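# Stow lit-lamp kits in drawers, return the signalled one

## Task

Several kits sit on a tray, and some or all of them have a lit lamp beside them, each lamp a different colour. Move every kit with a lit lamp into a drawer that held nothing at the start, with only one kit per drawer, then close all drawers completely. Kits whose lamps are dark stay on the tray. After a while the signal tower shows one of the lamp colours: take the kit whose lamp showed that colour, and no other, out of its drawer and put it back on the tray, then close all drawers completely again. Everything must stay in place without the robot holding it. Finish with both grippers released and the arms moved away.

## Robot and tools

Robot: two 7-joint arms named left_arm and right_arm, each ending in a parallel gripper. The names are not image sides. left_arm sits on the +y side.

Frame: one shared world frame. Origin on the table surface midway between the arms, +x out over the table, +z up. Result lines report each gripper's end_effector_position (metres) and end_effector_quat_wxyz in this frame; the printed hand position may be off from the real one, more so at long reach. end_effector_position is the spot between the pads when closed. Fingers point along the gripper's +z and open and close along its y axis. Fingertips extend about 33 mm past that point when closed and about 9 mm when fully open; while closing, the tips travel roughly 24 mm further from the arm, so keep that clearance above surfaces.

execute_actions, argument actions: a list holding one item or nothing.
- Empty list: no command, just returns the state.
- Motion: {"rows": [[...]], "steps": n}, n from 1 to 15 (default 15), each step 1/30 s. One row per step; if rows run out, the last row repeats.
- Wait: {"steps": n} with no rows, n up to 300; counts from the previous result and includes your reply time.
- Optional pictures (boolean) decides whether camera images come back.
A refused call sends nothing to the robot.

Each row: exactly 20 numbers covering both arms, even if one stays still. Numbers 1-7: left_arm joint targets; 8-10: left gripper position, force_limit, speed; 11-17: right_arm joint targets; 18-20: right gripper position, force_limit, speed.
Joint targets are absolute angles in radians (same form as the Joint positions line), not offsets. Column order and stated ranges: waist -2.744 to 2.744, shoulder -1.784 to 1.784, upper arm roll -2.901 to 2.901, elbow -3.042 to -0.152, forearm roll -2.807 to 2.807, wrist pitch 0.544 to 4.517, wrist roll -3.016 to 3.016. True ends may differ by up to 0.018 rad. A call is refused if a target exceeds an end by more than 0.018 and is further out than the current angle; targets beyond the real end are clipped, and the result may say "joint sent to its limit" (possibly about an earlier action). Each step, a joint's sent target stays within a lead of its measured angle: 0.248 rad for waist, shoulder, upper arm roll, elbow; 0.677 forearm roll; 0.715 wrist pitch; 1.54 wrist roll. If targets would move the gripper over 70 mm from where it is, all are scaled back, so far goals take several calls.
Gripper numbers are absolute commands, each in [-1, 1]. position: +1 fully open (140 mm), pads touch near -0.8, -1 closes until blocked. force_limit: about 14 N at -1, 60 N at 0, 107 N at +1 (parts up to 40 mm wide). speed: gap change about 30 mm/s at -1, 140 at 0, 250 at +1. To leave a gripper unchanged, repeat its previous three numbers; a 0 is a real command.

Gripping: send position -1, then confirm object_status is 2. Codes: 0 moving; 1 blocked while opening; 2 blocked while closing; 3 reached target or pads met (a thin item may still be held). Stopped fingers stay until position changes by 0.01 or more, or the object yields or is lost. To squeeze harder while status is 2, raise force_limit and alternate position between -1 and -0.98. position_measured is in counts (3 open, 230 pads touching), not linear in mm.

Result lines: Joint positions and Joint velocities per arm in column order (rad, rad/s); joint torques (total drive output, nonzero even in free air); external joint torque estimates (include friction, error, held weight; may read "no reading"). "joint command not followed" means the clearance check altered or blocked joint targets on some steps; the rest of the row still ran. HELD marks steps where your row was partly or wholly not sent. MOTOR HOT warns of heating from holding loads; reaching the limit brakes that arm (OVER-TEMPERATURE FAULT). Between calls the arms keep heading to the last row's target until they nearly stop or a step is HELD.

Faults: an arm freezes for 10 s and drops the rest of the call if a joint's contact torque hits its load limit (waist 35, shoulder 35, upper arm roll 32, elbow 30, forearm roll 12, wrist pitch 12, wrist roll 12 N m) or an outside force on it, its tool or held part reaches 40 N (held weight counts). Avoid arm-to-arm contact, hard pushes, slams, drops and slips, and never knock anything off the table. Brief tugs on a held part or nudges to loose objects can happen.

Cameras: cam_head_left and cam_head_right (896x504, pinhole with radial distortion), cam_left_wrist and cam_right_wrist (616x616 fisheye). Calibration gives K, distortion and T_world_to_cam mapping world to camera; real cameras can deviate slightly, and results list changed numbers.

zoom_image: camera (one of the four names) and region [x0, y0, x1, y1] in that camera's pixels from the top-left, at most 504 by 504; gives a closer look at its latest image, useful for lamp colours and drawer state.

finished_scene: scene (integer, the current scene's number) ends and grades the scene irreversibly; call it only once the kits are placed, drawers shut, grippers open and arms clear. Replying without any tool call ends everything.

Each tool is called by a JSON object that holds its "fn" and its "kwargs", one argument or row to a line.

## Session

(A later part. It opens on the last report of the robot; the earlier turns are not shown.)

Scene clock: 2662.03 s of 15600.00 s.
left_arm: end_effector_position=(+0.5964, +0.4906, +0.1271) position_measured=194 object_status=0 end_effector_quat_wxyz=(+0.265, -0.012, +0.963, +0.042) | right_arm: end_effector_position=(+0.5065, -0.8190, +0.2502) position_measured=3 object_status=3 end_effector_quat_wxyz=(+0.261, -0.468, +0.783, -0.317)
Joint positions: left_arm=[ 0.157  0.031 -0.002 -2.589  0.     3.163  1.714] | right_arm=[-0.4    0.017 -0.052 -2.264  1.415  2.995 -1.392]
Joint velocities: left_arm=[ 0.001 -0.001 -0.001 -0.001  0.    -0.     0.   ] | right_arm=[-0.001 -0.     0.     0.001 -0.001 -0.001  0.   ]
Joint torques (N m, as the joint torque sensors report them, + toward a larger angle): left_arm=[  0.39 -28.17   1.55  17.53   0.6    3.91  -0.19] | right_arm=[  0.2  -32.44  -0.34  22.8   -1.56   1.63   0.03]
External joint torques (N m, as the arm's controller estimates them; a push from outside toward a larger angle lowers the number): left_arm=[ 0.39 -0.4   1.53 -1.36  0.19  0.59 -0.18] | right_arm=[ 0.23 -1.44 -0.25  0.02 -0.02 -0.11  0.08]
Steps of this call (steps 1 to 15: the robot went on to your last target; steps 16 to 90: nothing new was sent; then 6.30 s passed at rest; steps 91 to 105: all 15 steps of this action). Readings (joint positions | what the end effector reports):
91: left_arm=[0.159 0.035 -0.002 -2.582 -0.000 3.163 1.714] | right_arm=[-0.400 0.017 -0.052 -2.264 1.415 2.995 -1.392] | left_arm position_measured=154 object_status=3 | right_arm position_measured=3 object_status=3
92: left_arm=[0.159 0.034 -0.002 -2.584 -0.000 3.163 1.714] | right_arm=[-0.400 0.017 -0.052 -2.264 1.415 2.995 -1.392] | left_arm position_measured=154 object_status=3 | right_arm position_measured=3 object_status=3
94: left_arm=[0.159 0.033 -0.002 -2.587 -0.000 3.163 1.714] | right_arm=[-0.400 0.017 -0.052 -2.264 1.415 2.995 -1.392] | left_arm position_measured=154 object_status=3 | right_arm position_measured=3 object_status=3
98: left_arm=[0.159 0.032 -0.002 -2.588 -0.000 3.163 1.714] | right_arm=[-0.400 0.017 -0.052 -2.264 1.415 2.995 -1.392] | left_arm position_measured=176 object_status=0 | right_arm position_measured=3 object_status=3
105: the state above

{"fn": "execute_actions", "kwargs": {
  "actions": [
    {"rows":[[0.159,0.02,0,-2.604,0,3.172,1.715,-1,0,0,-0.4,0.017,-0.05,-2.264,1.415,2.995,-1.392,1,0,0],[0.161,0.007,0,-2.621,0,3.178,1.715,-1,0,0,-0.4,0.017,-0.05,-2.264,1.415,2.995,-1.392,1,0,0],[0.163,-0.006,0,-2.638,0,3.184,1.72,-1,0,0,-0.4,0.017,-0.05,-2.264,1.415,2.995,-1.392,1,0,0],[0.165,-0.019,0,-2.654,0,3.188,1.72,-1,0,0,-0.4,0.017,-0.05,-2.264,1.415,2.995,-1.392,1,0,0],[0.167,-0.032,0,-2.671,0,3.192,1.72,-1,0,0,-0.4,0.017,-0.05,-2.264,1.415,2.995,-1.392,1,0,0],[0.169,-0.045,0,-2.687,0,3.196,1.72,-1,0,0,-0.4,0.017,-0.05,-2.264,1.415,2.995,-1.392,1,0,0],[0.171,-0.058,0,-2.704,0,3.199,1.725,-1,0,0,-0.4,0.017,-0.05,-2.264,1.415,2.995,-1.392,1,0,0],[0.173,-0.071,0,-2.719,0,3.202,1.725,-1,0,0,-0.4,0.017,-0.05,-2.264,1.415,2.995,-1.392,1,0,0],[0.175,-0.084,0,-2.735,0,3.204,1.725,-1,0,0,-0.4,0.017,-0.05,-2.264,1.415,2.995,-1.392,1,0,0],[0.177,-0.097,0,-2.75,0,3.207,1.725,-1,0,0,-0.4,0.017,-0.05,-2.264,1.415,2.995,-1.392,1,0,0],[0.179,-0.11,0,-2.765,0,3.209,1.73,-1,0,0,-0.4,0.017,-0.05,-2.264,1.415,2.995,-1.392,1,0,0],[0.181,-0.122,0,-2.781,0,3.211,1.73,-1,0,0,-0.4,0.017,-0.05,-2.264,1.415,2.995,-1.392,1,0,0],[0.183,-0.135,0,-2.796,0,3.213,1.73,-1,0,0,-0.4,0.017,-0.05,-2.264,1.415,2.995,-1.392,1,0,0],[0.185,-0.148,0,-2.812,0,3.214,1.73,-1,0,0,-0.4,0.017,-0.05,-2.264,1.415,2.995,-1.392,1,0,0],[0.187,-0.161,0,-2.827,0,3.215,1.73,-1,0,0,-0.4,0.017,-0.05,-2.264,1.415,2.995,-1.392,1,0,0]],"steps":15}
  ],
  "pictures": false
}}

{"fn": "execute_actions", "kwargs": {
  "actions": [
    {"rows":[[0.1895,-0.175,0,-2.842,0,3.216,1.735,-1,0,0,-0.4,0.017,-0.05,-2.264,1.415,2.995,-1.392,1,0,0],[0.192,-0.19,0,-2.857,0,3.217,1.735,-1,0,0,-0.4,0.017,-0.05,-2.264,1.415,2.995,-1.392,1,0,0],[0.194,-0.204,0,-2.872,0,3.218,1.74,-1,0,0,-0.4,0.017,-0.05,-2.264,1.415,2.995,-1.392,1,0,0],[0.1965,-0.219,0,-2.887,0,3.218,1.74,-1,0,0,-0.4,0.017,-0.05,-2.264,1.415,2.995,-1.392,1,0,0],[0.199,-0.233,0,-2.902,0,3.219,1.74,-1,0,0,-0.4,0.017,-0.05,-2.264,1.415,2.995,-1.392,1,0,0],[0.2015,-0.247,0,-2.916,0,3.219,1.74,-1,0,0,-0.4,0.017,-0.05,-2.264,1.415,2.995,-1.392,1,0,0],[0.204,-0.262,0,-2.931,0,3.219,1.74,-1,0,0,-0.4,0.017,-0.05,-2.264,1.415,2.995,-1.392,1,0,0],[0.206,-0.276,0,-2.946,0,3.219,1.74,-1,0,0,-0.4,0.017,-0.05,-2.264,1.415,2.995,-1.392,1,0,0],[0.2085,-0.291,0,-2.961,0,3.218,1.74,-1,0,0,-0.4,0.017,-0.05,-2.264,1.415,2.995,-1.392,1,0,0],[0.211,-0.305,0,-2.976,0,3.218,1.74,-1,0,0,-0.4,0.017,-0.05,-2.264,1.415,2.995,-1.392,1,0,0]],"steps":15}
  ],
  "pictures": false
}}

{"fn": "execute_actions", "kwargs": {
  "actions": [
    {"steps":10}
  ]
}}

Scene clock: 2704.53 s of 15600.00 s.
left_arm: end_effector_position=(+0.5314, +0.4937, +0.1279) position_measured=194 object_status=2 end_effector_quat_wxyz=(+0.265, -0.022, +0.963, +0.046) | right_arm: end_effector_position=(+0.5065, -0.8190, +0.2502) position_measured=3 object_status=3 end_effector_quat_wxyz=(+0.261, -0.468, +0.783, -0.317)
Joint positions: left_arm=[ 0.182 -0.131 -0.001 -2.791  0.     3.204  1.72 ] | right_arm=[-0.4    0.017 -0.052 -2.264  1.415  2.995 -1.392]
Joint velocities: left_arm=[ 0.063 -0.378  0.007 -0.436 -0.001  0.058  0.022] | right_arm=[-0.    -0.    -0.    -0.    -0.     0.    -0.001]
Joint torques (N m, as the joint torque sensors report them, + toward a larger angle): left_arm=[ -0.75 -20.32   1.03  17.54   0.64   3.67   0.16] | right_arm=[ -0.27 -32.85  -0.14  23.14  -1.49   1.62   0.01]
External joint torques (N m, as the arm's controller estimates them; a push from outside toward a larger angle lowers the number): left_arm=[-0.31 -1.01  1.52 -3.14  0.25  0.15  0.18] | right_arm=[-0.27 -1.92 -0.08  0.44  0.05 -0.11  0.05]
Steps of this call (steps 1 to 15: the robot went on to your last target; steps 16 to 90: nothing new was sent; then 39.00 s passed at rest; steps 91 to 105: all 15 steps of this action). Readings (joint positions | what the end effector reports):
91: left_arm=[0.157 0.029 -0.002 -2.592 0.000 3.164 1.714] | right_arm=[-0.400 0.017 -0.052 -2.264 1.415 2.995 -1.392] | left_arm position_measured=194 object_status=2 | right_arm position_measured=3 object_status=3
92: left_arm=[0.158 0.024 -0.002 -2.599 0.000 3.167 1.714] | right_arm=[-0.400 0.017 -0.052 -2.264 1.415 2.995 -1.392] | left_arm position_measured=194 object_status=2 | right_arm position_measured=3 object_status=3
94: left_arm=[0.160 0.007 -0.002 -2.622 0.000 3.173 1.714] | right_arm=[-0.400 0.017 -0.052 -2.264 1.415 2.995 -1.392] | left_arm position_measured=194 object_status=2 | right_arm position_measured=3 object_status=3
98: left_arm=[0.167 -0.041 -0.001 -2.683 0.000 3.185 1.715] | right_arm=[-0.400 0.017 -0.052 -2.264 1.415 2.995 -1.392] | left_arm position_measured=194 object_status=2 | right_arm position_measured=3 object_status=3
105: the state above

Scene clock: 2705.03 s of 15600.00 s.
left_arm: end_effector_position=(+0.4727, +0.4963, +0.1287) position_measured=194 object_status=2 end_effector_quat_wxyz=(+0.265, -0.030, +0.962, +0.052) | right_arm: end_effector_position=(+0.5065, -0.8190, +0.2502) position_measured=3 object_status=3 end_effector_quat_wxyz=(+0.261, -0.468, +0.783, -0.317)
Joint positions: left_arm=[ 0.21  -0.3   -0.    -2.969  0.     3.216  1.734] | right_arm=[-0.4    0.017 -0.052 -2.264  1.415  2.995 -1.392]
Joint velocities: left_arm=[ 0.009 -0.039  0.    -0.041 -0.     0.007  0.011] | right_arm=[ 0.001  0.    -0.001  0.    -0.     0.     0.001]
Joint torques (N m, as the joint torque sensors report them, + toward a larger angle): left_arm=[  0.34 -16.65   0.37  15.84   0.54   3.55   0.26] | right_arm=[ -0.02 -32.75   0.25  23.17  -1.49   1.65   0.06]
External joint torques (N m, as the arm's controller estimates them; a push from outside toward a larger angle lowers the number): left_arm=[ 0.4  -1.52  0.72 -2.76  0.13  0.19  0.27] | right_arm=[-0.03 -1.83  0.31  0.44  0.05 -0.08  0.1 ]
Steps of this call (steps 1 to 15: all 15 steps of this action). Readings (joint positions | what the end effector reports):
1: left_arm=[0.184 -0.144 -0.001 -2.806 0.000 3.206 1.722] | right_arm=[-0.400 0.017 -0.052 -2.264 1.415 2.995 -1.392] | left_arm position_measured=194 object_status=2 | right_arm position_measured=3 object_status=3
2: left_arm=[0.186 -0.158 -0.001 -2.821 0.000 3.207 1.723] | right_arm=[-0.400 0.017 -0.052 -2.264 1.415 2.995 -1.392] | left_arm position_measured=194 object_status=2 | right_arm position_measured=3 object_status=3
4: left_arm=[0.191 -0.186 -0.001 -2.852 0.000 3.210 1.725] | right_arm=[-0.400 0.017 -0.052 -2.264 1.415 2.995 -1.392] | left_arm position_measured=194 object_status=2 | right_arm position_measured=3 object_status=3
8: left_arm=[0.201 -0.243 -0.000 -2.911 0.000 3.213 1.729] | right_arm=[-0.400 0.017 -0.052 -2.264 1.415 2.995 -1.392] | left_arm position_measured=194 object_status=2 | right_arm position_measured=3 object_status=3
15: the state above

Scene clock: 2705.37 s of 15600.00 s.
left_arm: end_effector_position=(+0.4718, +0.4963, +0.1287) position_measured=194 object_status=2 end_effector_quat_wxyz=(+0.265, -0.029, +0.962, +0.052) | right_arm: end_effector_position=(+0.5065, -0.8190, +0.2502) position_measured=3 object_status=3 end_effector_quat_wxyz=(+0.261, -0.468, +0.783, -0.317)
Joint positions: left_arm=[ 0.211 -0.302 -0.    -2.972  0.     3.217  1.735] | right_arm=[-0.4    0.017 -0.052 -2.264  1.415  2.995 -1.392]
Joint velocities: left_arm=[-0.001 -0.001  0.    -0.001  0.001  0.     0.002] | right_arm=[ 0.    -0.001  0.001 -0.001  0.001  0.     0.001]
Joint torques (N m, as the joint torque sensors report them, + toward a larger angle): left_arm=[ -0.26 -16.48   0.56  14.36   0.65   3.59   0.22] | right_arm=[ -0.14 -33.08   0.17  22.95  -1.59   1.59   0.02]
External joint torques (N m, as the arm's controller estimates them; a push from outside toward a larger angle lowers the number): left_arm=[-0.3  -1.2   0.81 -3.78  0.28  0.27  0.23] | right_arm=[-0.22 -2.16  0.15  0.28 -0.05 -0.13  0.06]
Steps of this call (steps 1 to 10: the robot went on to your last target). Readings (joint positions | what the end effector reports):
1: left_arm=[0.211 -0.301 -0.000 -2.970 0.000 3.216 1.734] | right_arm=[-0.400 0.017 -0.052 -2.264 1.415 2.995 -1.392] | left_arm position_measured=194 object_status=2 | right_arm position_measured=3 object_status=3
2: left_arm=[0.211 -0.301 -0.000 -2.970 0.000 3.217 1.734] | right_arm=[-0.400 0.017 -0.052 -2.264 1.415 2.995 -1.392] | left_arm position_measured=194 object_status=2 | right_arm position_measured=3 object_status=3
4: left_arm=[0.211 -0.302 -0.000 -2.971 0.000 3.217 1.735] | right_arm=[-0.400 0.017 -0.052 -2.264 1.415 2.995 -1.392] | left_arm position_measured=194 object_status=2 | right_arm position_measured=3 object_status=3
8: left_arm=[0.211 -0.302 -0.000 -2.972 0.000 3.217 1.735] | right_arm=[-0.400 0.017 -0.052 -2.264 1.415 2.995 -1.392] | left_arm position_measured=194 object_status=2 | right_arm position_measured=3 object_status=3
10: the state above
camera_calibration (this result's frames):
cam_left_wrist: T_world_to_cam=[[0.0822902, 0.989583, 0.11813, -0.536966], [0.568754, -0.143966, 0.809811, -0.28806], [0.818381, 0.000547467, -0.574676, -0.121839], [0, 0, 0, 1]] pos_world=[0.307733, 0.489969, 0.226688]
cam_right_wrist: T_world_to_cam=[[-0.577651, 0.366565, -0.729348, 0.772389], [0.122766, 0.922349, 0.366334, 0.592835], [0.806999, 0.122074, -0.577797, 0.0120857], [0, 0, 0, 1]] pos_world=[0.363638, -0.831407, 0.353148]

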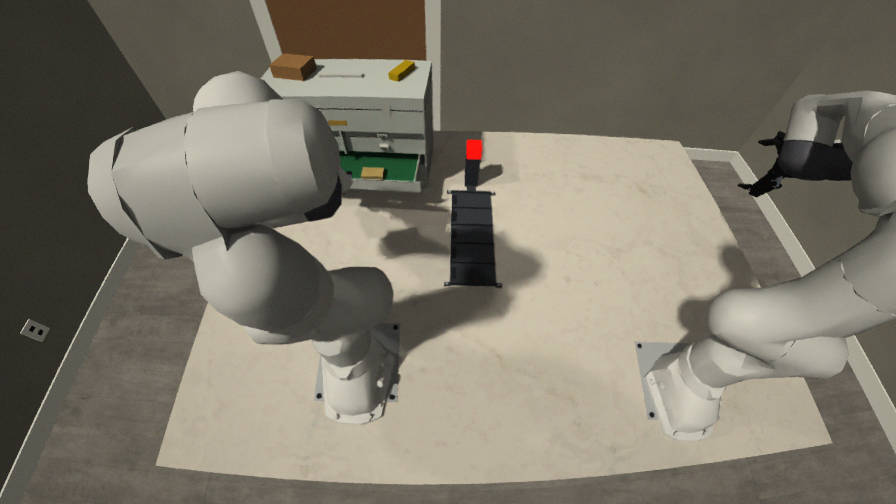

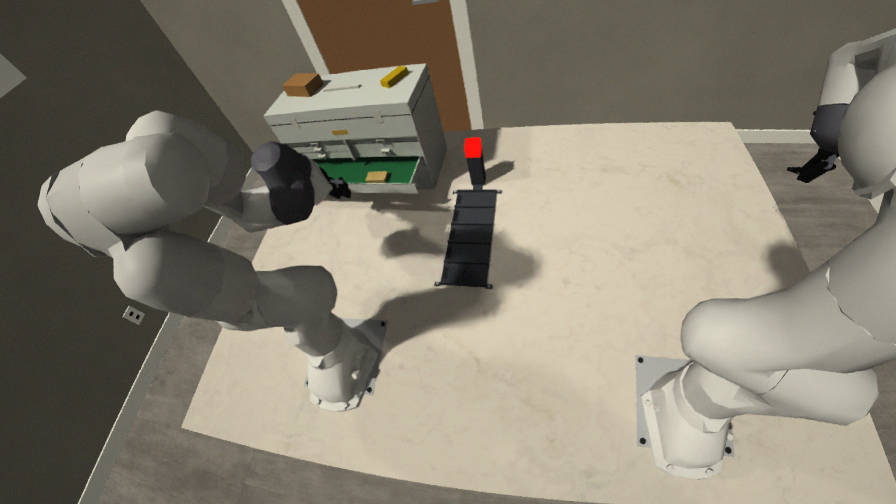

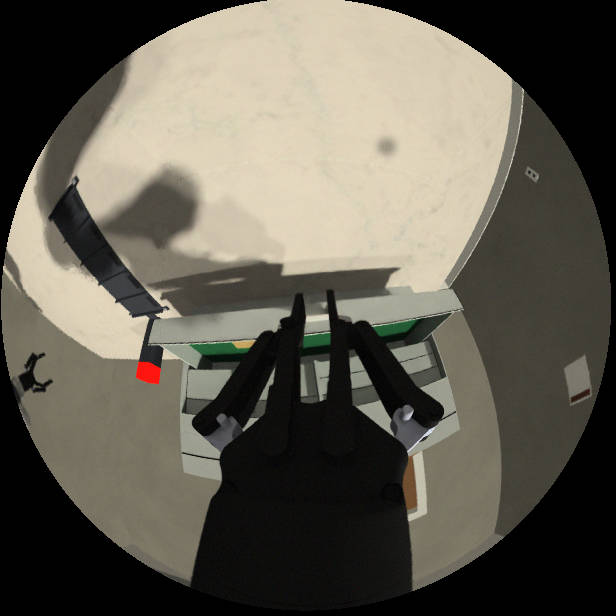

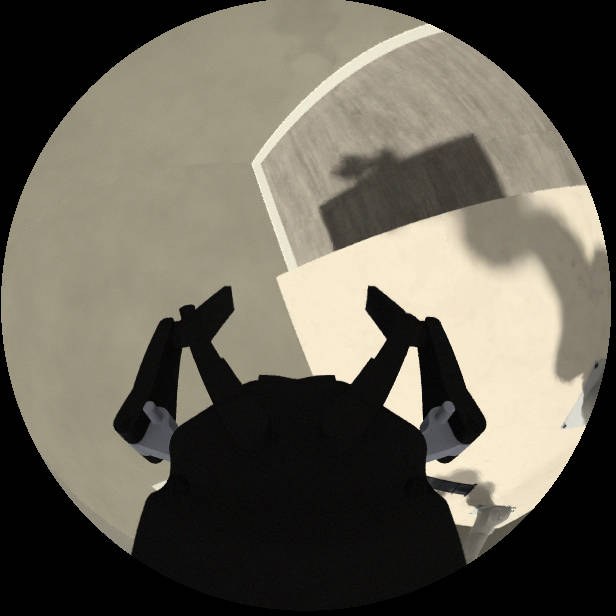

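{"fn": "execute_actions", "kwargs": {
  "actions": [
    {"rows":[[0.211,-0.302,0,-2.972,0,3.217,1.735,-0.2,0,0,-0.4,0.017,-0.05,-2.264,1.415,2.995,-1.392,1,0,0],[0.211,-0.302,0,-2.972,0,3.217,1.735,-0.2,0,0,-0.4,0.017,-0.05,-2.264,1.415,2.995,-1.392,1,0,0],[0.211,-0.302,0,-2.972,0,3.217,1.735,-0.2,0,0,-0.4,0.017,-0.05,-2.264,1.415,2.995,-1.392,1,0,0],[0.211,-0.302,0,-2.972,0,3.217,1.735,-0.2,0,0,-0.4,0.017,-0.05,-2.264,1.415,2.995,-1.392,1,0,0],[0.211,-0.302,0,-2.972,0,3.217,1.735,-0.2,0,0,-0.4,0.017,-0.05,-2.264,1.415,2.995,-1.392,1,0,0],[0.211,-0.302,0,-2.972,0,3.217,1.735,-0.2,0,0,-0.4,0.017,-0.05,-2.264,1.415,2.995,-1.392,1,0,0],[0.215,-0.33,0,-3.0,0,3.2,1.735,-0.2,0,0,-0.4,0.017,-0.05,-2.264,1.415,2.995,-1.392,1,0,0],[0.22,-0.36,0,-3.03,0,3.15,1.735,-0.2,0,0,-0.4,0.017,-0.05,-2.264,1.415,2.995,-1.392,1,0,0],[0.22,-0.38,0,-3.03,0,3.05,1.735,-0.2,0,0,-0.4,0.017,-0.05,-2.264,1.415,2.995,-1.392,1,0,0],[0.22,-0.41,0,-3.03,0,2.95,1.735,-0.2,0,0,-0.4,0.017,-0.05,-2.264,1.415,2.995,-1.392,1,0,0],[0.22,-0.45,0,-3.03,0,2.8,1.735,-0.2,0,0,-0.4,0.017,-0.05,-2.264,1.415,2.995,-1.392,1,0,0],[0.22,-0.5,0,-3.03,0,2.65,1.735,-0.2,0,0,-0.4,0.017,-0.05,-2.264,1.415,2.995,-1.392,1,0,0],[0.22,-0.57,0,-3.02,0,2.5,1.735,-0.2,0,0,-0.4,0.017,-0.05,-2.264,1.415,2.995,-1.392,1,0,0],[0.22,-0.65,0,-3.0,0,2.5,1.735,-0.2,0,0,-0.4,0.017,-0.05,-2.264,1.415,2.995,-1.392,1,0,0],[0.22,-0.75,0,-2.985,0,2.5,1.735,-0.2,0,0,-0.4,0.017,-0.05,-2.264,1.415,2.995,-1.392,1,0,0]],"steps":15}
  ],
  "pictures": false
}}

{"fn": "execute_actions", "kwargs": {
  "actions": [
    {"rows":[[0.1,-0.85,0,-2.985,0,2.4,1.635,0.36,0,0,-0.4,0.017,-0.05,-2.264,1.415,2.995,-1.392,1,0,0]],"steps":12}
  ],
  "pictures": false
}}

{"fn": "execute_actions", "kwargs": {
  "actions": [
    {"rows":[[0.003,-0.75,0,-2.8,0,2.2,1.635,0.36,0,0,-0.4,0.017,-0.05,-2.264,1.415,2.995,-1.392,1,0,0],[0.003,-0.65,0,-2.65,0,2.1,1.635,0.36,0,0,-0.4,0.017,-0.05,-2.264,1.415,2.995,-1.392,1,0,0],[0.003,-0.55,0,-2.5,0,2.0,1.635,0.36,0,0,-0.4,0.017,-0.05,-2.264,1.415,2.995,-1.392,1,0,0],[0.003,-0.45,0,-2.4,0,1.96,1.635,0.36,0,0,-0.4,0.017,-0.05,-2.264,1.415,2.995,-1.392,1,0,0],[0.003,-0.35,0,-2.3,0,1.96,1.635,0.36,0,0,-0.4,0.017,-0.05,-2.264,1.415,2.995,-1.392,1,0,0],[0.003,-0.28,0,-2.23,0,1.96,1.635,0.36,0,0,-0.4,0.017,-0.05,-2.264,1.415,2.995,-1.392,1,0,0],[0.003,-0.208,0,-2.168,0,1.96,1.635,0.36,0,0,-0.4,0.017,-0.05,-2.264,1.415,2.995,-1.392,1,0,0]],"steps":15}
  ],
  "pictures": false
}}

{"fn": "execute_actions", "kwargs": {
  "actions": [
    {"rows":[[0.003,-0.208,0,-2.168,0,1.96,1.635,0.36,0,0,-0.4,0.017,-0.05,-2.264,1.415,2.995,-1.392,1,0,0],[0.003,-0.208,0,-2.168,0,1.96,1.635,0.36,0,0,-0.4,0.017,-0.05,-2.264,1.415,2.995,-1.392,1,0,0],[0.003,-0.208,0,-2.168,0,1.96,1.635,0.36,0,0,-0.4,0.017,-0.05,-2.264,1.415,2.995,-1.392,1,0,0],[0.003,-0.17,0,-2.16,0,2.04,1.635,0.36,0,0,-0.4,0.017,-0.05,-2.264,1.415,2.995,-1.392,1,0,0],[0.003,-0.13,0,-2.155,0,2.08,1.635,0.36,0,0,-0.4,0.017,-0.05,-2.264,1.415,2.995,-1.392,1,0,0],[0.003,-0.09,0,-2.15,0,2.11,1.635,0.36,0,0,-0.4,0.017,-0.05,-2.264,1.415,2.995,-1.392,1,0,0],[0.003,-0.05,0,-2.145,0,2.126,1.635,0.36,0,0,-0.4,0.017,-0.05,-2.264,1.415,2.995,-1.392,1,0,0],[0.003,-0.019,0,-2.14,0,2.126,1.635,0.36,0,0,-0.4,0.017,-0.05,-2.264,1.415,2.995,-1.392,1,0,0]],"steps":15}
  ],
  "pictures": false
}}

{"fn": "execute_actions", "kwargs": {
  "actions": [
    {"steps":20}
  ]
}}

Scene clock: 2747.27 s of 15600.00 s.
left_arm: end_effector_position=(+0.4030, +0.4828, +0.1309) position_measured=154 object_status=3 end_effector_quat_wxyz=(+0.177, -0.032, +0.983, +0.035) | right_arm: end_effector_position=(+0.5065, -0.8190, +0.2502) position_measured=3 object_status=3 end_effector_quat_wxyz=(+0.261, -0.468, +0.783, -0.317)
Joint positions: left_arm=[ 0.216 -0.555 -0.    -3.019  0.     2.826  1.736] | right_arm=[-0.4    0.017 -0.052 -2.264  1.415  2.995 -1.392]
Joint velocities: left_arm=[ 0.016 -2.193  0.001  0.232  0.    -2.015  0.   ] | right_arm=[ 0.     0.    -0.    -0.001 -0.    -0.     0.001]
Joint torques (N m, as the joint torque sensors report them, + toward a larger angle): left_arm=[ 0.82 -8.35 -0.13 29.15  0.68  4.09  0.06] | right_arm=[  0.21 -32.8   -0.5   23.27  -1.54   1.62   0.  ]
External joint torques (N m, as the arm's controller estimates them; a push from outside toward a larger angle lowers the number): left_arm=[ 1.01 -1.27  0.26  0.14  0.19 -0.91  0.07] | right_arm=[ 0.21 -1.89 -0.43  0.6  -0.01 -0.1   0.05]
Steps of this call (steps 1 to 15: the robot went on to your last target; steps 16 to 240: nothing new was sent; then 33.40 s passed at rest; steps 241 to 255: all 15 steps of this action). Readings (joint positions | what the end effector reports):
241: left_arm=[0.211 -0.303 -0.000 -2.972 0.000 3.217 1.736] | right_arm=[-0.400 0.017 -0.052 -2.264 1.415 2.995 -1.392] | left_arm position_measured=194 object_status=0 | right_arm position_measured=3 object_status=3
242: left_arm=[0.211 -0.302 -0.000 -2.972 0.000 3.217 1.736] | right_arm=[-0.400 0.017 -0.052 -2.264 1.415 2.995 -1.392] | left_arm position_measured=192 object_status=0 | right_arm position_measured=3 object_status=3
244: left_arm=[0.211 -0.302 -0.000 -2.972 0.000 3.217 1.736] | right_arm=[-0.400 0.017 -0.052 -2.264 1.415 2.995 -1.392] | left_arm position_measured=172 object_status=0 | right_arm position_measured=3 object_status=3
248: left_arm=[0.212 -0.323 -0.000 -2.991 0.000 3.206 1.736] | right_arm=[-0.400 0.017 -0.052 -2.264 1.415 2.995 -1.392] | left_arm position_measured=154 object_status=0 | right_arm position_measured=3 object_status=3
255: the state above

Scene clock: 2747.67 s of 15600.00 s.
left_arm: end_effector_position=(+0.3745, +0.4336, +0.1914) position_measured=84 object_status=0 end_effector_quat_wxyz=(+0.153, -0.011, +0.988, +0.016) | right_arm: end_effector_position=(+0.5065, -0.8190, +0.2502) position_measured=3 object_status=3 end_effector_quat_wxyz=(+0.261, -0.468, +0.783, -0.317)
Joint positions: left_arm=[ 0.103 -0.847  0.    -2.983 -0.001  2.446  1.668] | right_arm=[-0.4    0.017 -0.052 -2.264  1.415  2.995 -1.392]
Joint velocities: left_arm=[-0.008 -0.006  0.001 -0.014  0.    -0.257 -0.086] | right_arm=[-0.     0.     0.001  0.001 -0.001 -0.001 -0.001]
Joint torques (N m, as the joint torque sensors report them, + toward a larger angle): left_arm=[-2.54 -4.98 -0.9  22.66  1.14  2.67 -0.35] | right_arm=[  0.33 -32.59   0.01  23.45  -1.52   1.66   0.  ]
External joint torques (N m, as the arm's controller estimates them; a push from outside toward a larger angle lowers the number): left_arm=[-2.59 -1.43 -0.23 -1.87  0.43 -0.51 -0.34] | right_arm=[ 0.23 -1.69 -0.03  0.8   0.02 -0.06  0.05]
Steps of this call (steps 1 to 12: all 12 steps of this action). Readings (joint positions | what the end effector reports):
1: left_arm=[0.194 -0.628 0.005 -3.009 -0.001 2.759 1.728] | right_arm=[-0.400 0.017 -0.052 -2.264 1.415 2.995 -1.392] | left_arm position_measured=154 object_status=0 | right_arm position_measured=3 object_status=3
2: left_arm=[0.164 -0.699 0.003 -3.000 -0.001 2.696 1.719] | right_arm=[-0.400 0.017 -0.052 -2.264 1.415 2.995 -1.392] | left_arm position_measured=148 object_status=0 | right_arm position_measured=3 object_status=3
4: left_arm=[0.126 -0.796 0.000 -2.982 -0.001 2.605 1.704] | right_arm=[-0.400 0.017 -0.052 -2.264 1.415 2.995 -1.392] | left_arm position_measured=133 object_status=0 | right_arm position_measured=3 object_status=3
8: left_arm=[0.106 -0.844 0.000 -2.979 -0.001 2.497 1.682] | right_arm=[-0.400 0.017 -0.052 -2.264 1.415 2.995 -1.392] | left_arm position_measured=102 object_status=0 | right_arm position_measured=3 object_status=3
12: the state above

Scene clock: 2748.17 s of 15600.00 s.
left_arm: end_effector_position=(+0.5085, +0.4007, +0.2741) position_measured=84 object_status=3 end_effector_quat_wxyz=(+0.018, +0.027, +0.999, +0.000) | right_arm: end_effector_position=(+0.5065, -0.8190, +0.2502) position_measured=3 object_status=3 end_effector_quat_wxyz=(+0.261, -0.468, +0.783, -0.317)
Joint positions: left_arm=[ 0.006 -0.216  0.001 -2.178 -0.001  1.998  1.647] | right_arm=[-0.4    0.017 -0.052 -2.264  1.415  2.995 -1.392]
Joint velocities: left_arm=[-0.001  0.044  0.     0.143  0.003 -0.188 -0.018] | right_arm=[-0.002  0.    -0.    -0.     0.     0.    -0.   ]
Joint torques (N m, as the joint torque sensors report them, + toward a larger angle): left_arm=[ -1.86 -21.72  -0.45  22.53   1.38   1.66  -0.39] | right_arm=[  0.1  -32.65  -0.18  22.93  -1.52   1.65   0.03]
External joint torques (N m, as the arm's controller estimates them; a push from outside toward a larger angle lowers the number): left_arm=[-1.85  1.27 -0.23  0.33  0.65 -0.52 -0.39] | right_arm=[ 0.17 -1.75 -0.06  0.28  0.01 -0.09  0.08]
Steps of this call (steps 1 to 15: all 15 steps of this action). Readings (joint positions | what the end effector reports):
1: left_arm=[0.082 -0.823 0.004 -2.947 -0.002 2.400 1.665] | right_arm=[-0.400 0.017 -0.052 -2.264 1.415 2.995 -1.392] | left_arm position_measured=84 object_status=0 | right_arm position_measured=3 object_status=3
2: left_arm=[0.056 -0.772 0.004 -2.875 -0.002 2.345 1.663] | right_arm=[-0.400 0.017 -0.052 -2.264 1.415 2.995 -1.392] | left_arm position_measured=84 object_status=0 | right_arm position_measured=3 object_status=3
4: left_arm=[0.026 -0.634 0.002 -2.708 -0.002 2.230 1.659] | right_arm=[-0.400 0.017 -0.052 -2.264 1.415 2.995 -1.392] | left_arm position_measured=84 object_status=0 | right_arm position_measured=3 object_status=3
8: left_arm=[0.009 -0.331 0.001 -2.386 -0.001 2.084 1.653] | right_arm=[-0.400 0.017 -0.052 -2.264 1.415 2.995 -1.392] | left_arm position_measured=84 object_status=3 | right_arm position_measured=3 object_status=3
15: the state above

Scene clock: 2748.67 s of 15600.00 s.
left_arm: end_effector_position=(+0.5363, +0.4013, +0.1960) position_measured=84 object_status=3 end_effector_quat_wxyz=(-0.013, +0.025, +1.000, -0.001) | right_arm: end_effector_position=(+0.5065, -0.8190, +0.2502) position_measured=3 object_status=3 end_effector_quat_wxyz=(+0.261, -0.468, +0.783, -0.317)
Joint positions: left_arm=[ 0.006 -0.016  0.001 -2.146 -0.001  2.104  1.643] | right_arm=[-0.4    0.017 -0.052 -2.264  1.415  2.995 -1.392]
Joint velocities: left_arm=[-0.001  0.    -0.001  0.047 -0.001  0.107 -0.003] | right_arm=[ 0.    -0.    -0.001  0.    -0.     0.001  0.001]
Joint torques (N m, as the joint torque sensors report them, + toward a larger angle): left_arm=[ -1.69 -32.1   -0.53  24.34   1.2    3.23  -0.33] | right_arm=[ -0.04 -32.59  -0.32  23.2   -1.52   1.65  -0.01]
External joint torques (N m, as the arm's controller estimates them; a push from outside toward a larger angle lowers the number): left_arm=[-1.54 -0.24 -0.36  0.72  0.49  0.86 -0.33] | right_arm=[-0.07 -1.56 -0.29  0.46  0.02 -0.08  0.03]
Steps of this call (steps 1 to 15: all 15 steps of this action). Readings (joint positions | what the end effector reports):
1: left_arm=[0.006 -0.215 0.001 -2.174 -0.001 1.992 1.646] | right_arm=[-0.400 0.017 -0.052 -2.264 1.415 2.995 -1.392] | left_arm position_measured=84 object_status=3 | right_arm position_measured=3 object_status=3
2: left_arm=[0.006 -0.214 0.001 -2.172 -0.001 1.987 1.646] | right_arm=[-0.400 0.017 -0.052 -2.264 1.415 2.995 -1.392] | left_arm position_measured=84 object_status=3 | right_arm position_measured=3 object_status=3
4: left_arm=[0.006 -0.206 0.001 -2.167 -0.001 1.991 1.645] | right_arm=[-0.400 0.017 -0.052 -2.264 1.415 2.995 -1.392] | left_arm position_measured=84 object_status=3 | right_arm position_measured=3 object_status=3
8: left_arm=[0.006 -0.101 0.001 -2.142 -0.001 2.058 1.644] | right_arm=[-0.400 0.017 -0.052 -2.264 1.415 2.995 -1.392] | left_arm position_measured=84 object_status=3 | right_arm position_measured=3 object_status=3
15: the state above

Scene clock: 2749.33 s of 15600.00 s.
left_arm: end_effector_position=(+0.5440, +0.4015, +0.2000) position_measured=84 object_status=3 end_effector_quat_wxyz=(-0.001, +0.025, +1.000, -0.001) | right_arm: end_effector_position=(+0.5065, -0.8190, +0.2502) position_measured=3 object_status=3 end_effector_quat_wxyz=(+0.261, -0.468, +0.783, -0.317)
Joint positions: left_arm=[ 0.006 -0.017  0.001 -2.141 -0.001  2.121  1.642] | right_arm=[-0.4    0.017 -0.052 -2.264  1.415  2.995 -1.392]
Joint velocities: left_arm=[ 0.003 -0.     0.001 -0.    -0.001  0.002 -0.001] | right_arm=[-0.    -0.    -0.    -0.    -0.001 -0.001  0.002]
Joint torques (N m, as the joint torque sensors report them, + toward a larger angle): left_arm=[ -2.12 -31.9   -0.7   23.99   1.3    3.1   -0.23] | right_arm=[  0.18 -32.97  -0.3   22.96  -1.55   1.66   0.02]
External joint torques (N m, as the arm's controller estimates them; a push from outside toward a larger angle lowers the number): left_arm=[-2.25 -1.12 -0.81  0.42  0.59  0.68 -0.23] | right_arm=[ 0.16 -2.12 -0.27  0.35 -0.02 -0.06  0.06]
Steps of this call (steps 1 to 20: the robot went on to your last target). Readings (joint positions | what the end effector reports):
1: left_arm=[0.006 -0.016 0.001 -2.144 -0.001 2.107 1.643] | right_arm=[-0.400 0.017 -0.052 -2.264 1.415 2.995 -1.392] | left_arm position_measured=84 object_status=3 | right_arm position_measured=3 object_status=3
2: left_arm=[0.006 -0.017 0.001 -2.143 -0.001 2.110 1.643] | right_arm=[-0.400 0.017 -0.052 -2.264 1.415 2.995 -1.392] | left_arm position_measured=84 object_status=3 | right_arm position_measured=3 object_status=3
4: left_arm=[0.006 -0.017 0.001 -2.142 -0.001 2.114 1.642] | right_arm=[-0.400 0.017 -0.052 -2.264 1.415 2.995 -1.392] | left_arm position_measured=84 object_status=3 | right_arm position_measured=3 object_status=3
8: left_arm=[0.006 -0.017 0.001 -2.141 -0.001 2.118 1.642] | right_arm=[-0.400 0.017 -0.052 -2.264 1.415 2.995 -1.392] | left_arm position_measured=84 object_status=3 | right_arm position_measured=3 object_status=3
20: the state above
camera_calibration (this result's frames):
cam_left_wrist: T_world_to_cam=[[0.207255, 0.976583, -0.0577236, -0.485052], [0.89371, -0.165007, 0.4172, -0.490327], [0.397905, -0.138055, -0.90698, 0.210959], [0, 0, 0, 1]] pos_world=[0.454797, 0.421909, 0.367901]
cam_right_wrist: T_world_to_cam=[[-0.577651, 0.366566, -0.729349, 0.772389], [0.122766, 0.922349, 0.366335, 0.592834], [0.807, 0.122074, -0.577797, 0.0120855], [0, 0, 0, 1]] pos_world=[0.363638, -0.831407, 0.353148]

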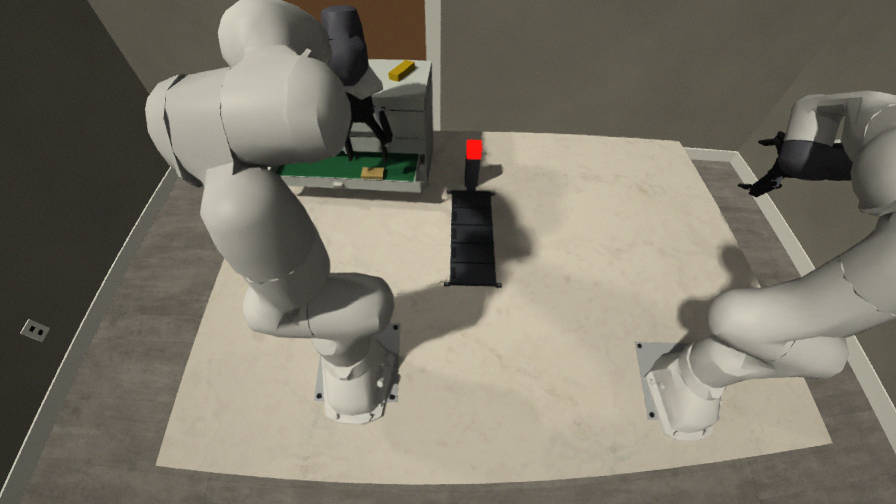

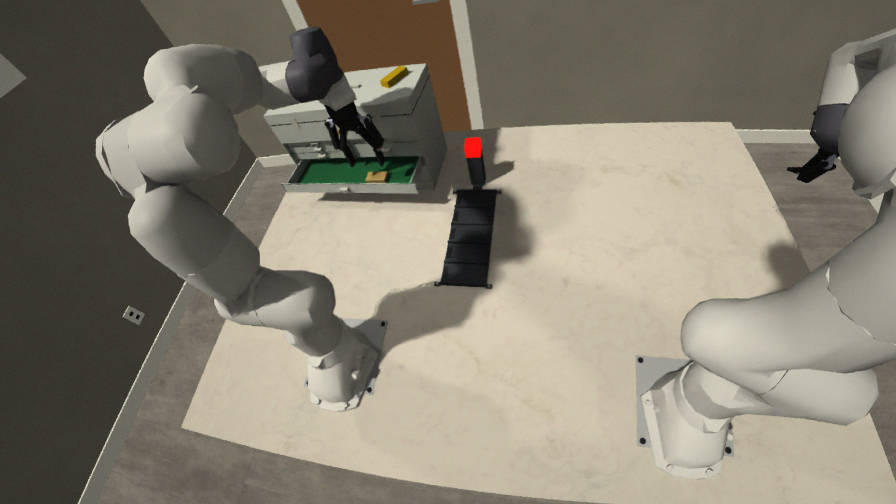

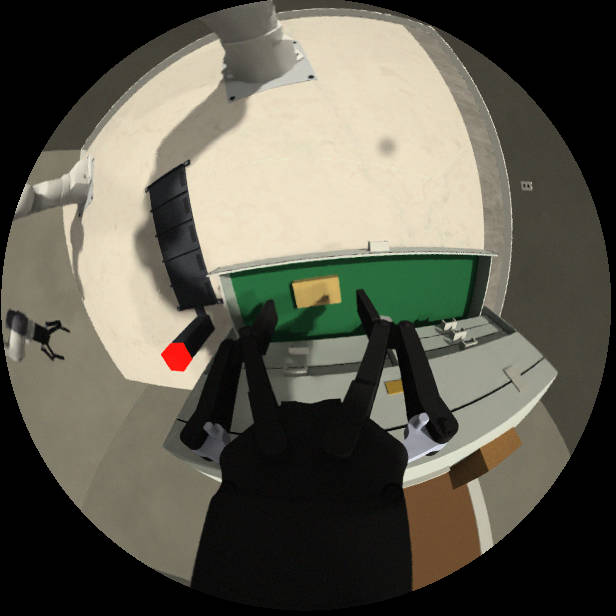

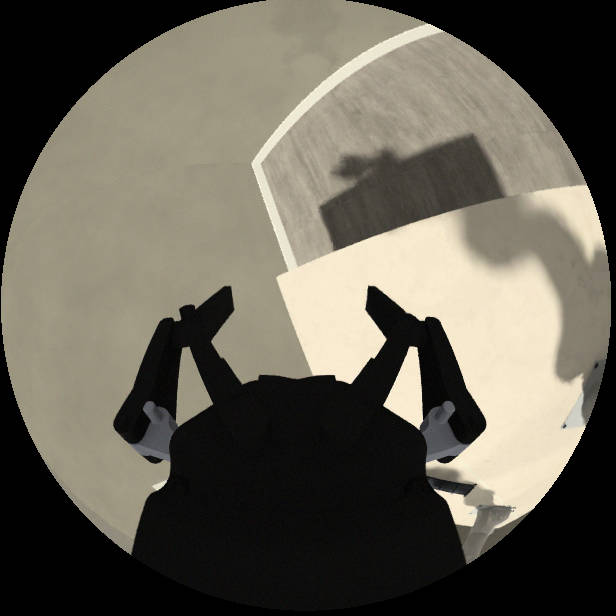

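{"fn": "execute_actions", "kwargs": {
  "actions": [
    {"rows":[[0.012,0.0015,0,-2.1156,0,2.12,1.64,0.36,0,0,-0.4,0.017,-0.05,-2.264,1.415,2.995,-1.392,1,0,0],[0.012,0.0015,0,-2.1156,0,2.12,1.64,0.36,0,0,-0.4,0.017,-0.05,-2.264,1.415,2.995,-1.392,1,0,0],[0.012,0.0015,0,-2.1156,0,2.15,1.64,0.36,0,0,-0.4,0.017,-0.05,-2.264,1.415,2.995,-1.392,1,0,0],[0.012,0.008,0,-2.123,0,2.17,1.64,0.36,0,0,-0.4,0.017,-0.05,-2.264,1.415,2.995,-1.392,1,0,0],[0.012,0.015,0,-2.131,0,2.19,1.64,0.36,0,0,-0.4,0.017,-0.05,-2.264,1.415,2.995,-1.392,1,0,0],[0.012,0.022,0,-2.139,0,2.205,1.64,0.36,0,0,-0.4,0.017,-0.05,-2.264,1.415,2.995,-1.392,1,0,0],[0.012,0.029,0,-2.147,0,2.22,1.64,0.36,0,0,-0.4,0.017,-0.05,-2.264,1.415,2.995,-1.392,1,0,0],[0.012,0.036,0,-2.154,0,2.235,1.64,0.36,0,0,-0.4,0.017,-0.05,-2.264,1.415,2.995,-1.392,1,0,0],[0.012,0.043,0,-2.161,0,2.25,1.64,0.36,0,0,-0.4,0.017,-0.05,-2.264,1.415,2.995,-1.392,1,0,0],[0.012,0.05,0,-2.168,0,2.262,1.64,0.36,0,0,-0.4,0.017,-0.05,-2.264,1.415,2.995,-1.392,1,0,0],[0.012,0.057,0,-2.174,0,2.272,1.64,0.36,0,0,-0.4,0.017,-0.05,-2.264,1.415,2.995,-1.392,1,0,0],[0.012,0.064,0,-2.18,0,2.28,1.64,0.36,0,0,-0.4,0.017,-0.05,-2.264,1.415,2.995,-1.392,1,0,0],[0.012,0.07,0,-2.185,0,2.28,1.64,0.36,0,0,-0.4,0.017,-0.05,-2.264,1.415,2.995,-1.392,1,0,0],[0.012,0.075,0,-2.189,0,2.278,1.64,0.36,0,0,-0.4,0.017,-0.05,-2.264,1.415,2.995,-1.392,1,0,0],[0.012,0.0793,0,-2.1925,0,2.276,1.64,0.36,0,0,-0.4,0.017,-0.05,-2.264,1.415,2.995,-1.392,1,0,0]],"steps":15}
  ],
  "pictures": false
}}

{"fn": "execute_actions", "kwargs": {
  "actions": [
    {"steps":18}
  ]
}}

Scene clock: 2777.27 s of 15600.00 s.
left_arm: end_effector_position=(+0.5512, +0.4035, +0.1473) position_measured=84 object_status=3 end_effector_quat_wxyz=(-0.001, +0.023, +1.000, -0.001) | right_arm: end_effector_position=(+0.5065, -0.8190, +0.2502) position_measured=3 object_status=3 end_effector_quat_wxyz=(+0.261, -0.468, +0.783, -0.317)
Joint positions: left_arm=[ 0.009  0.067  0.001 -2.182 -0.001  2.246  1.642] | right_arm=[-0.4    0.017 -0.052 -2.264  1.415  2.995 -1.392]
Joint velocities: left_arm=[-0.     0.177 -0.001 -0.146  0.001  0.143 -0.001] | right_arm=[ 0.001  0.     0.001 -0.001  0.001  0.001  0.001]
Joint torques (N m, as the joint torque sensors report them, + toward a larger angle): left_arm=[  1.05 -33.77  -0.61  23.1    1.23   3.47  -0.1 ] | right_arm=[  0.31 -32.8   -0.38  23.1   -1.56   1.63   0.02]
External joint torques (N m, as the arm's controller estimates them; a push from outside toward a larger angle lowers the number): left_arm=[ 1.12  1.82 -0.61 -1.35  0.57  0.82 -0.1 ] | right_arm=[ 0.18 -1.92 -0.45  0.44 -0.02 -0.09  0.06]
Steps of this call (steps 1 to 15: the robot went on to your last target; steps 16 to 90: nothing new was sent; then 24.43 s passed at rest; steps 91 to 105: all 15 steps of this action). Readings (joint positions | what the end effector reports):
91: left_arm=[0.006 -0.014 0.001 -2.135 -0.001 2.121 1.642] | right_arm=[-0.400 0.017 -0.052 -2.264 1.415 2.995 -1.392] | left_arm position_measured=84 object_status=3 | right_arm position_measured=3 object_status=3
92: left_arm=[0.007 -0.009 0.001 -2.129 -0.001 2.121 1.642] | right_arm=[-0.400 0.017 -0.052 -2.264 1.415 2.995 -1.392] | left_arm position_measured=84 object_status=3 | right_arm position_measured=3 object_status=3
94: left_arm=[0.008 -0.003 0.001 -2.123 -0.001 2.133 1.642] | right_arm=[-0.400 0.017 -0.052 -2.264 1.415 2.995 -1.392] | left_arm position_measured=84 object_status=3 | right_arm position_measured=3 object_status=3
98: left_arm=[0.009 0.016 0.001 -2.137 -0.001 2.177 1.642] | right_arm=[-0.400 0.017 -0.052 -2.264 1.415 2.995 -1.392] | left_arm position_measured=84 object_status=3 | right_arm position_measured=3 object_status=3
105: the state above

Scene clock: 2777.87 s of 15600.00 s.
left_arm: end_effector_position=(+0.5515, +0.4036, +0.1383) position_measured=84 object_status=3 end_effector_quat_wxyz=(-0.000, +0.023, +1.000, -0.001) | right_arm: end_effector_position=(+0.5065, -0.8190, +0.2502) position_measured=3 object_status=3 end_effector_quat_wxyz=(+0.261, -0.468, +0.783, -0.317)
Joint positions: left_arm=[ 0.009  0.079  0.001 -2.192 -0.001  2.271  1.642] | right_arm=[-0.4    0.017 -0.052 -2.264  1.415  2.995 -1.392]
Joint velocities: left_arm=[ 0.001  0.002  0.001 -0.001 -0.001  0.004  0.   ] | right_arm=[ 0.     0.    -0.001  0.     0.     0.     0.001]
Joint torques (N m, as the joint torque sensors report them, + toward a larger angle): left_arm=[  1.04 -32.66  -0.3   22.18   1.17   3.12  -0.03] | right_arm=[  0.03 -32.92  -0.29  23.23  -1.5    1.66   0.03]
External joint torques (N m, as the arm's controller estimates them; a push from outside toward a larger angle lowers the number): left_arm=[ 0.92 -0.04 -0.49 -0.02  0.54  0.73 -0.03] | right_arm=[ 0.1  -2.06 -0.16  0.6   0.02 -0.08  0.08]
Steps of this call (steps 1 to 18: the robot went on to your last target). Readings (joint positions | what the end effector reports):
1: left_arm=[0.009 0.072 0.001 -2.186 -0.001 2.251 1.642] | right_arm=[-0.400 0.017 -0.052 -2.264 1.415 2.995 -1.392] | left_arm position_measured=84 object_status=3 | right_arm position_measured=3 object_status=3
2: left_arm=[0.009 0.076 0.001 -2.189 -0.001 2.254 1.642] | right_arm=[-0.400 0.017 -0.052 -2.264 1.415 2.995 -1.392] | left_arm position_measured=84 object_status=3 | right_arm position_measured=3 object_status=3
4: left_arm=[0.009 0.079 0.001 -2.192 -0.001 2.259 1.642] | right_arm=[-0.400 0.017 -0.052 -2.264 1.415 2.995 -1.392] | left_arm position_measured=84 object_status=3 | right_arm position_measured=3 object_status=3
8: left_arm=[0.009 0.079 0.001 -2.192 -0.001 2.266 1.642] | right_arm=[-0.400 0.017 -0.052 -2.264 1.415 2.995 -1.392] | left_arm position_measured=84 object_status=3 | right_arm position_measured=3 object_status=3
18: the state above
camera_calibration (this result's frames):
cam_left_wrist: T_world_to_cam=[[0.203672, 0.977375, -0.0570547, -0.490653], [0.893514, -0.161744, 0.418893, -0.472357], [0.400188, -0.136296, -0.906241, 0.150212], [0, 0, 0, 1]] pos_world=[0.461877, 0.423624, 0.306002]
cam_right_wrist: T_world_to_cam=[[-0.577651, 0.366566, -0.729348, 0.772389], [0.122766, 0.922349, 0.366335, 0.592834], [0.806999, 0.122074, -0.577797, 0.0120856], [0, 0, 0, 1]] pos_world=[0.363638, -0.831407, 0.353148]

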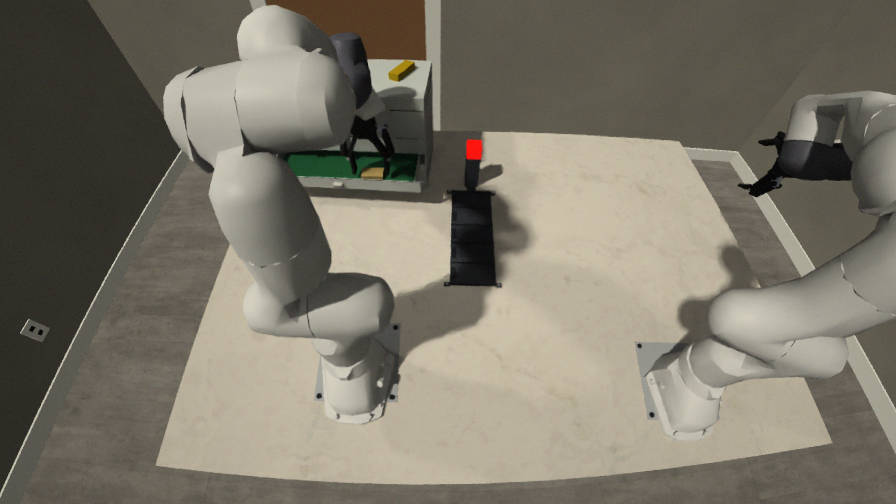

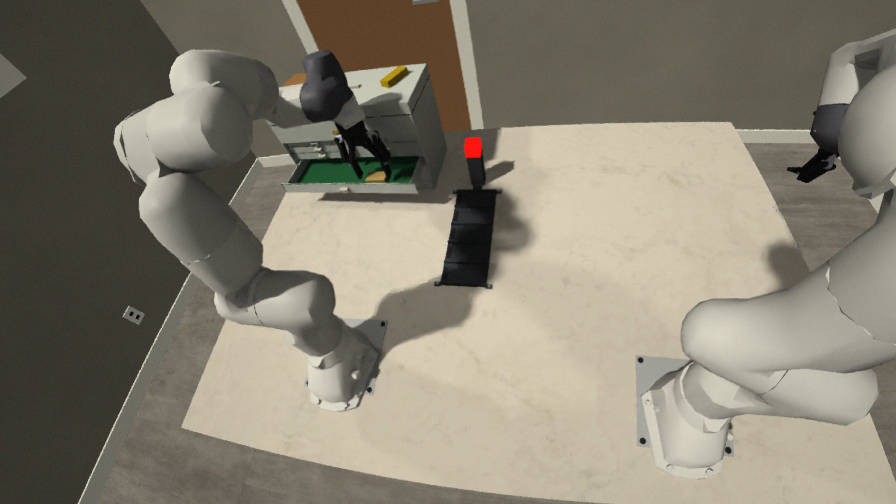

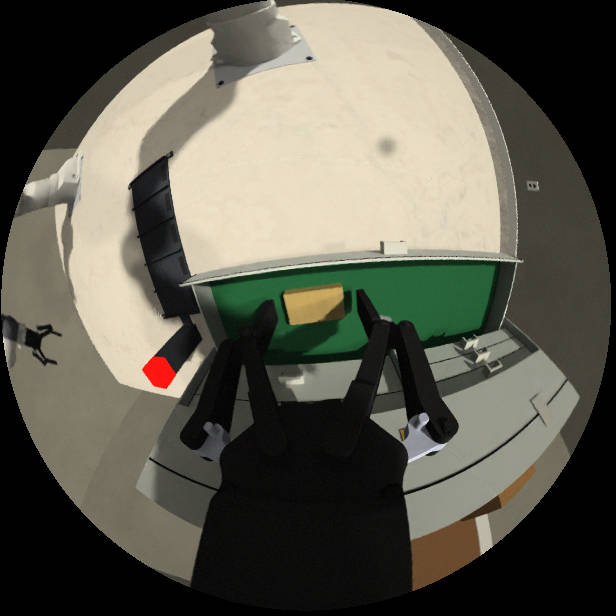

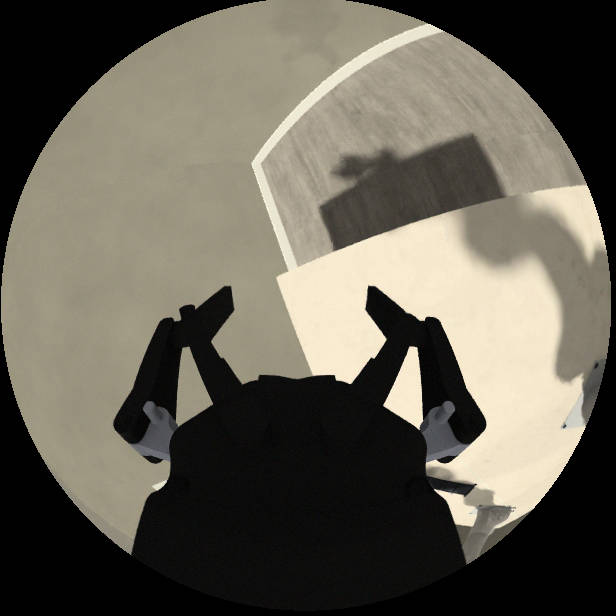

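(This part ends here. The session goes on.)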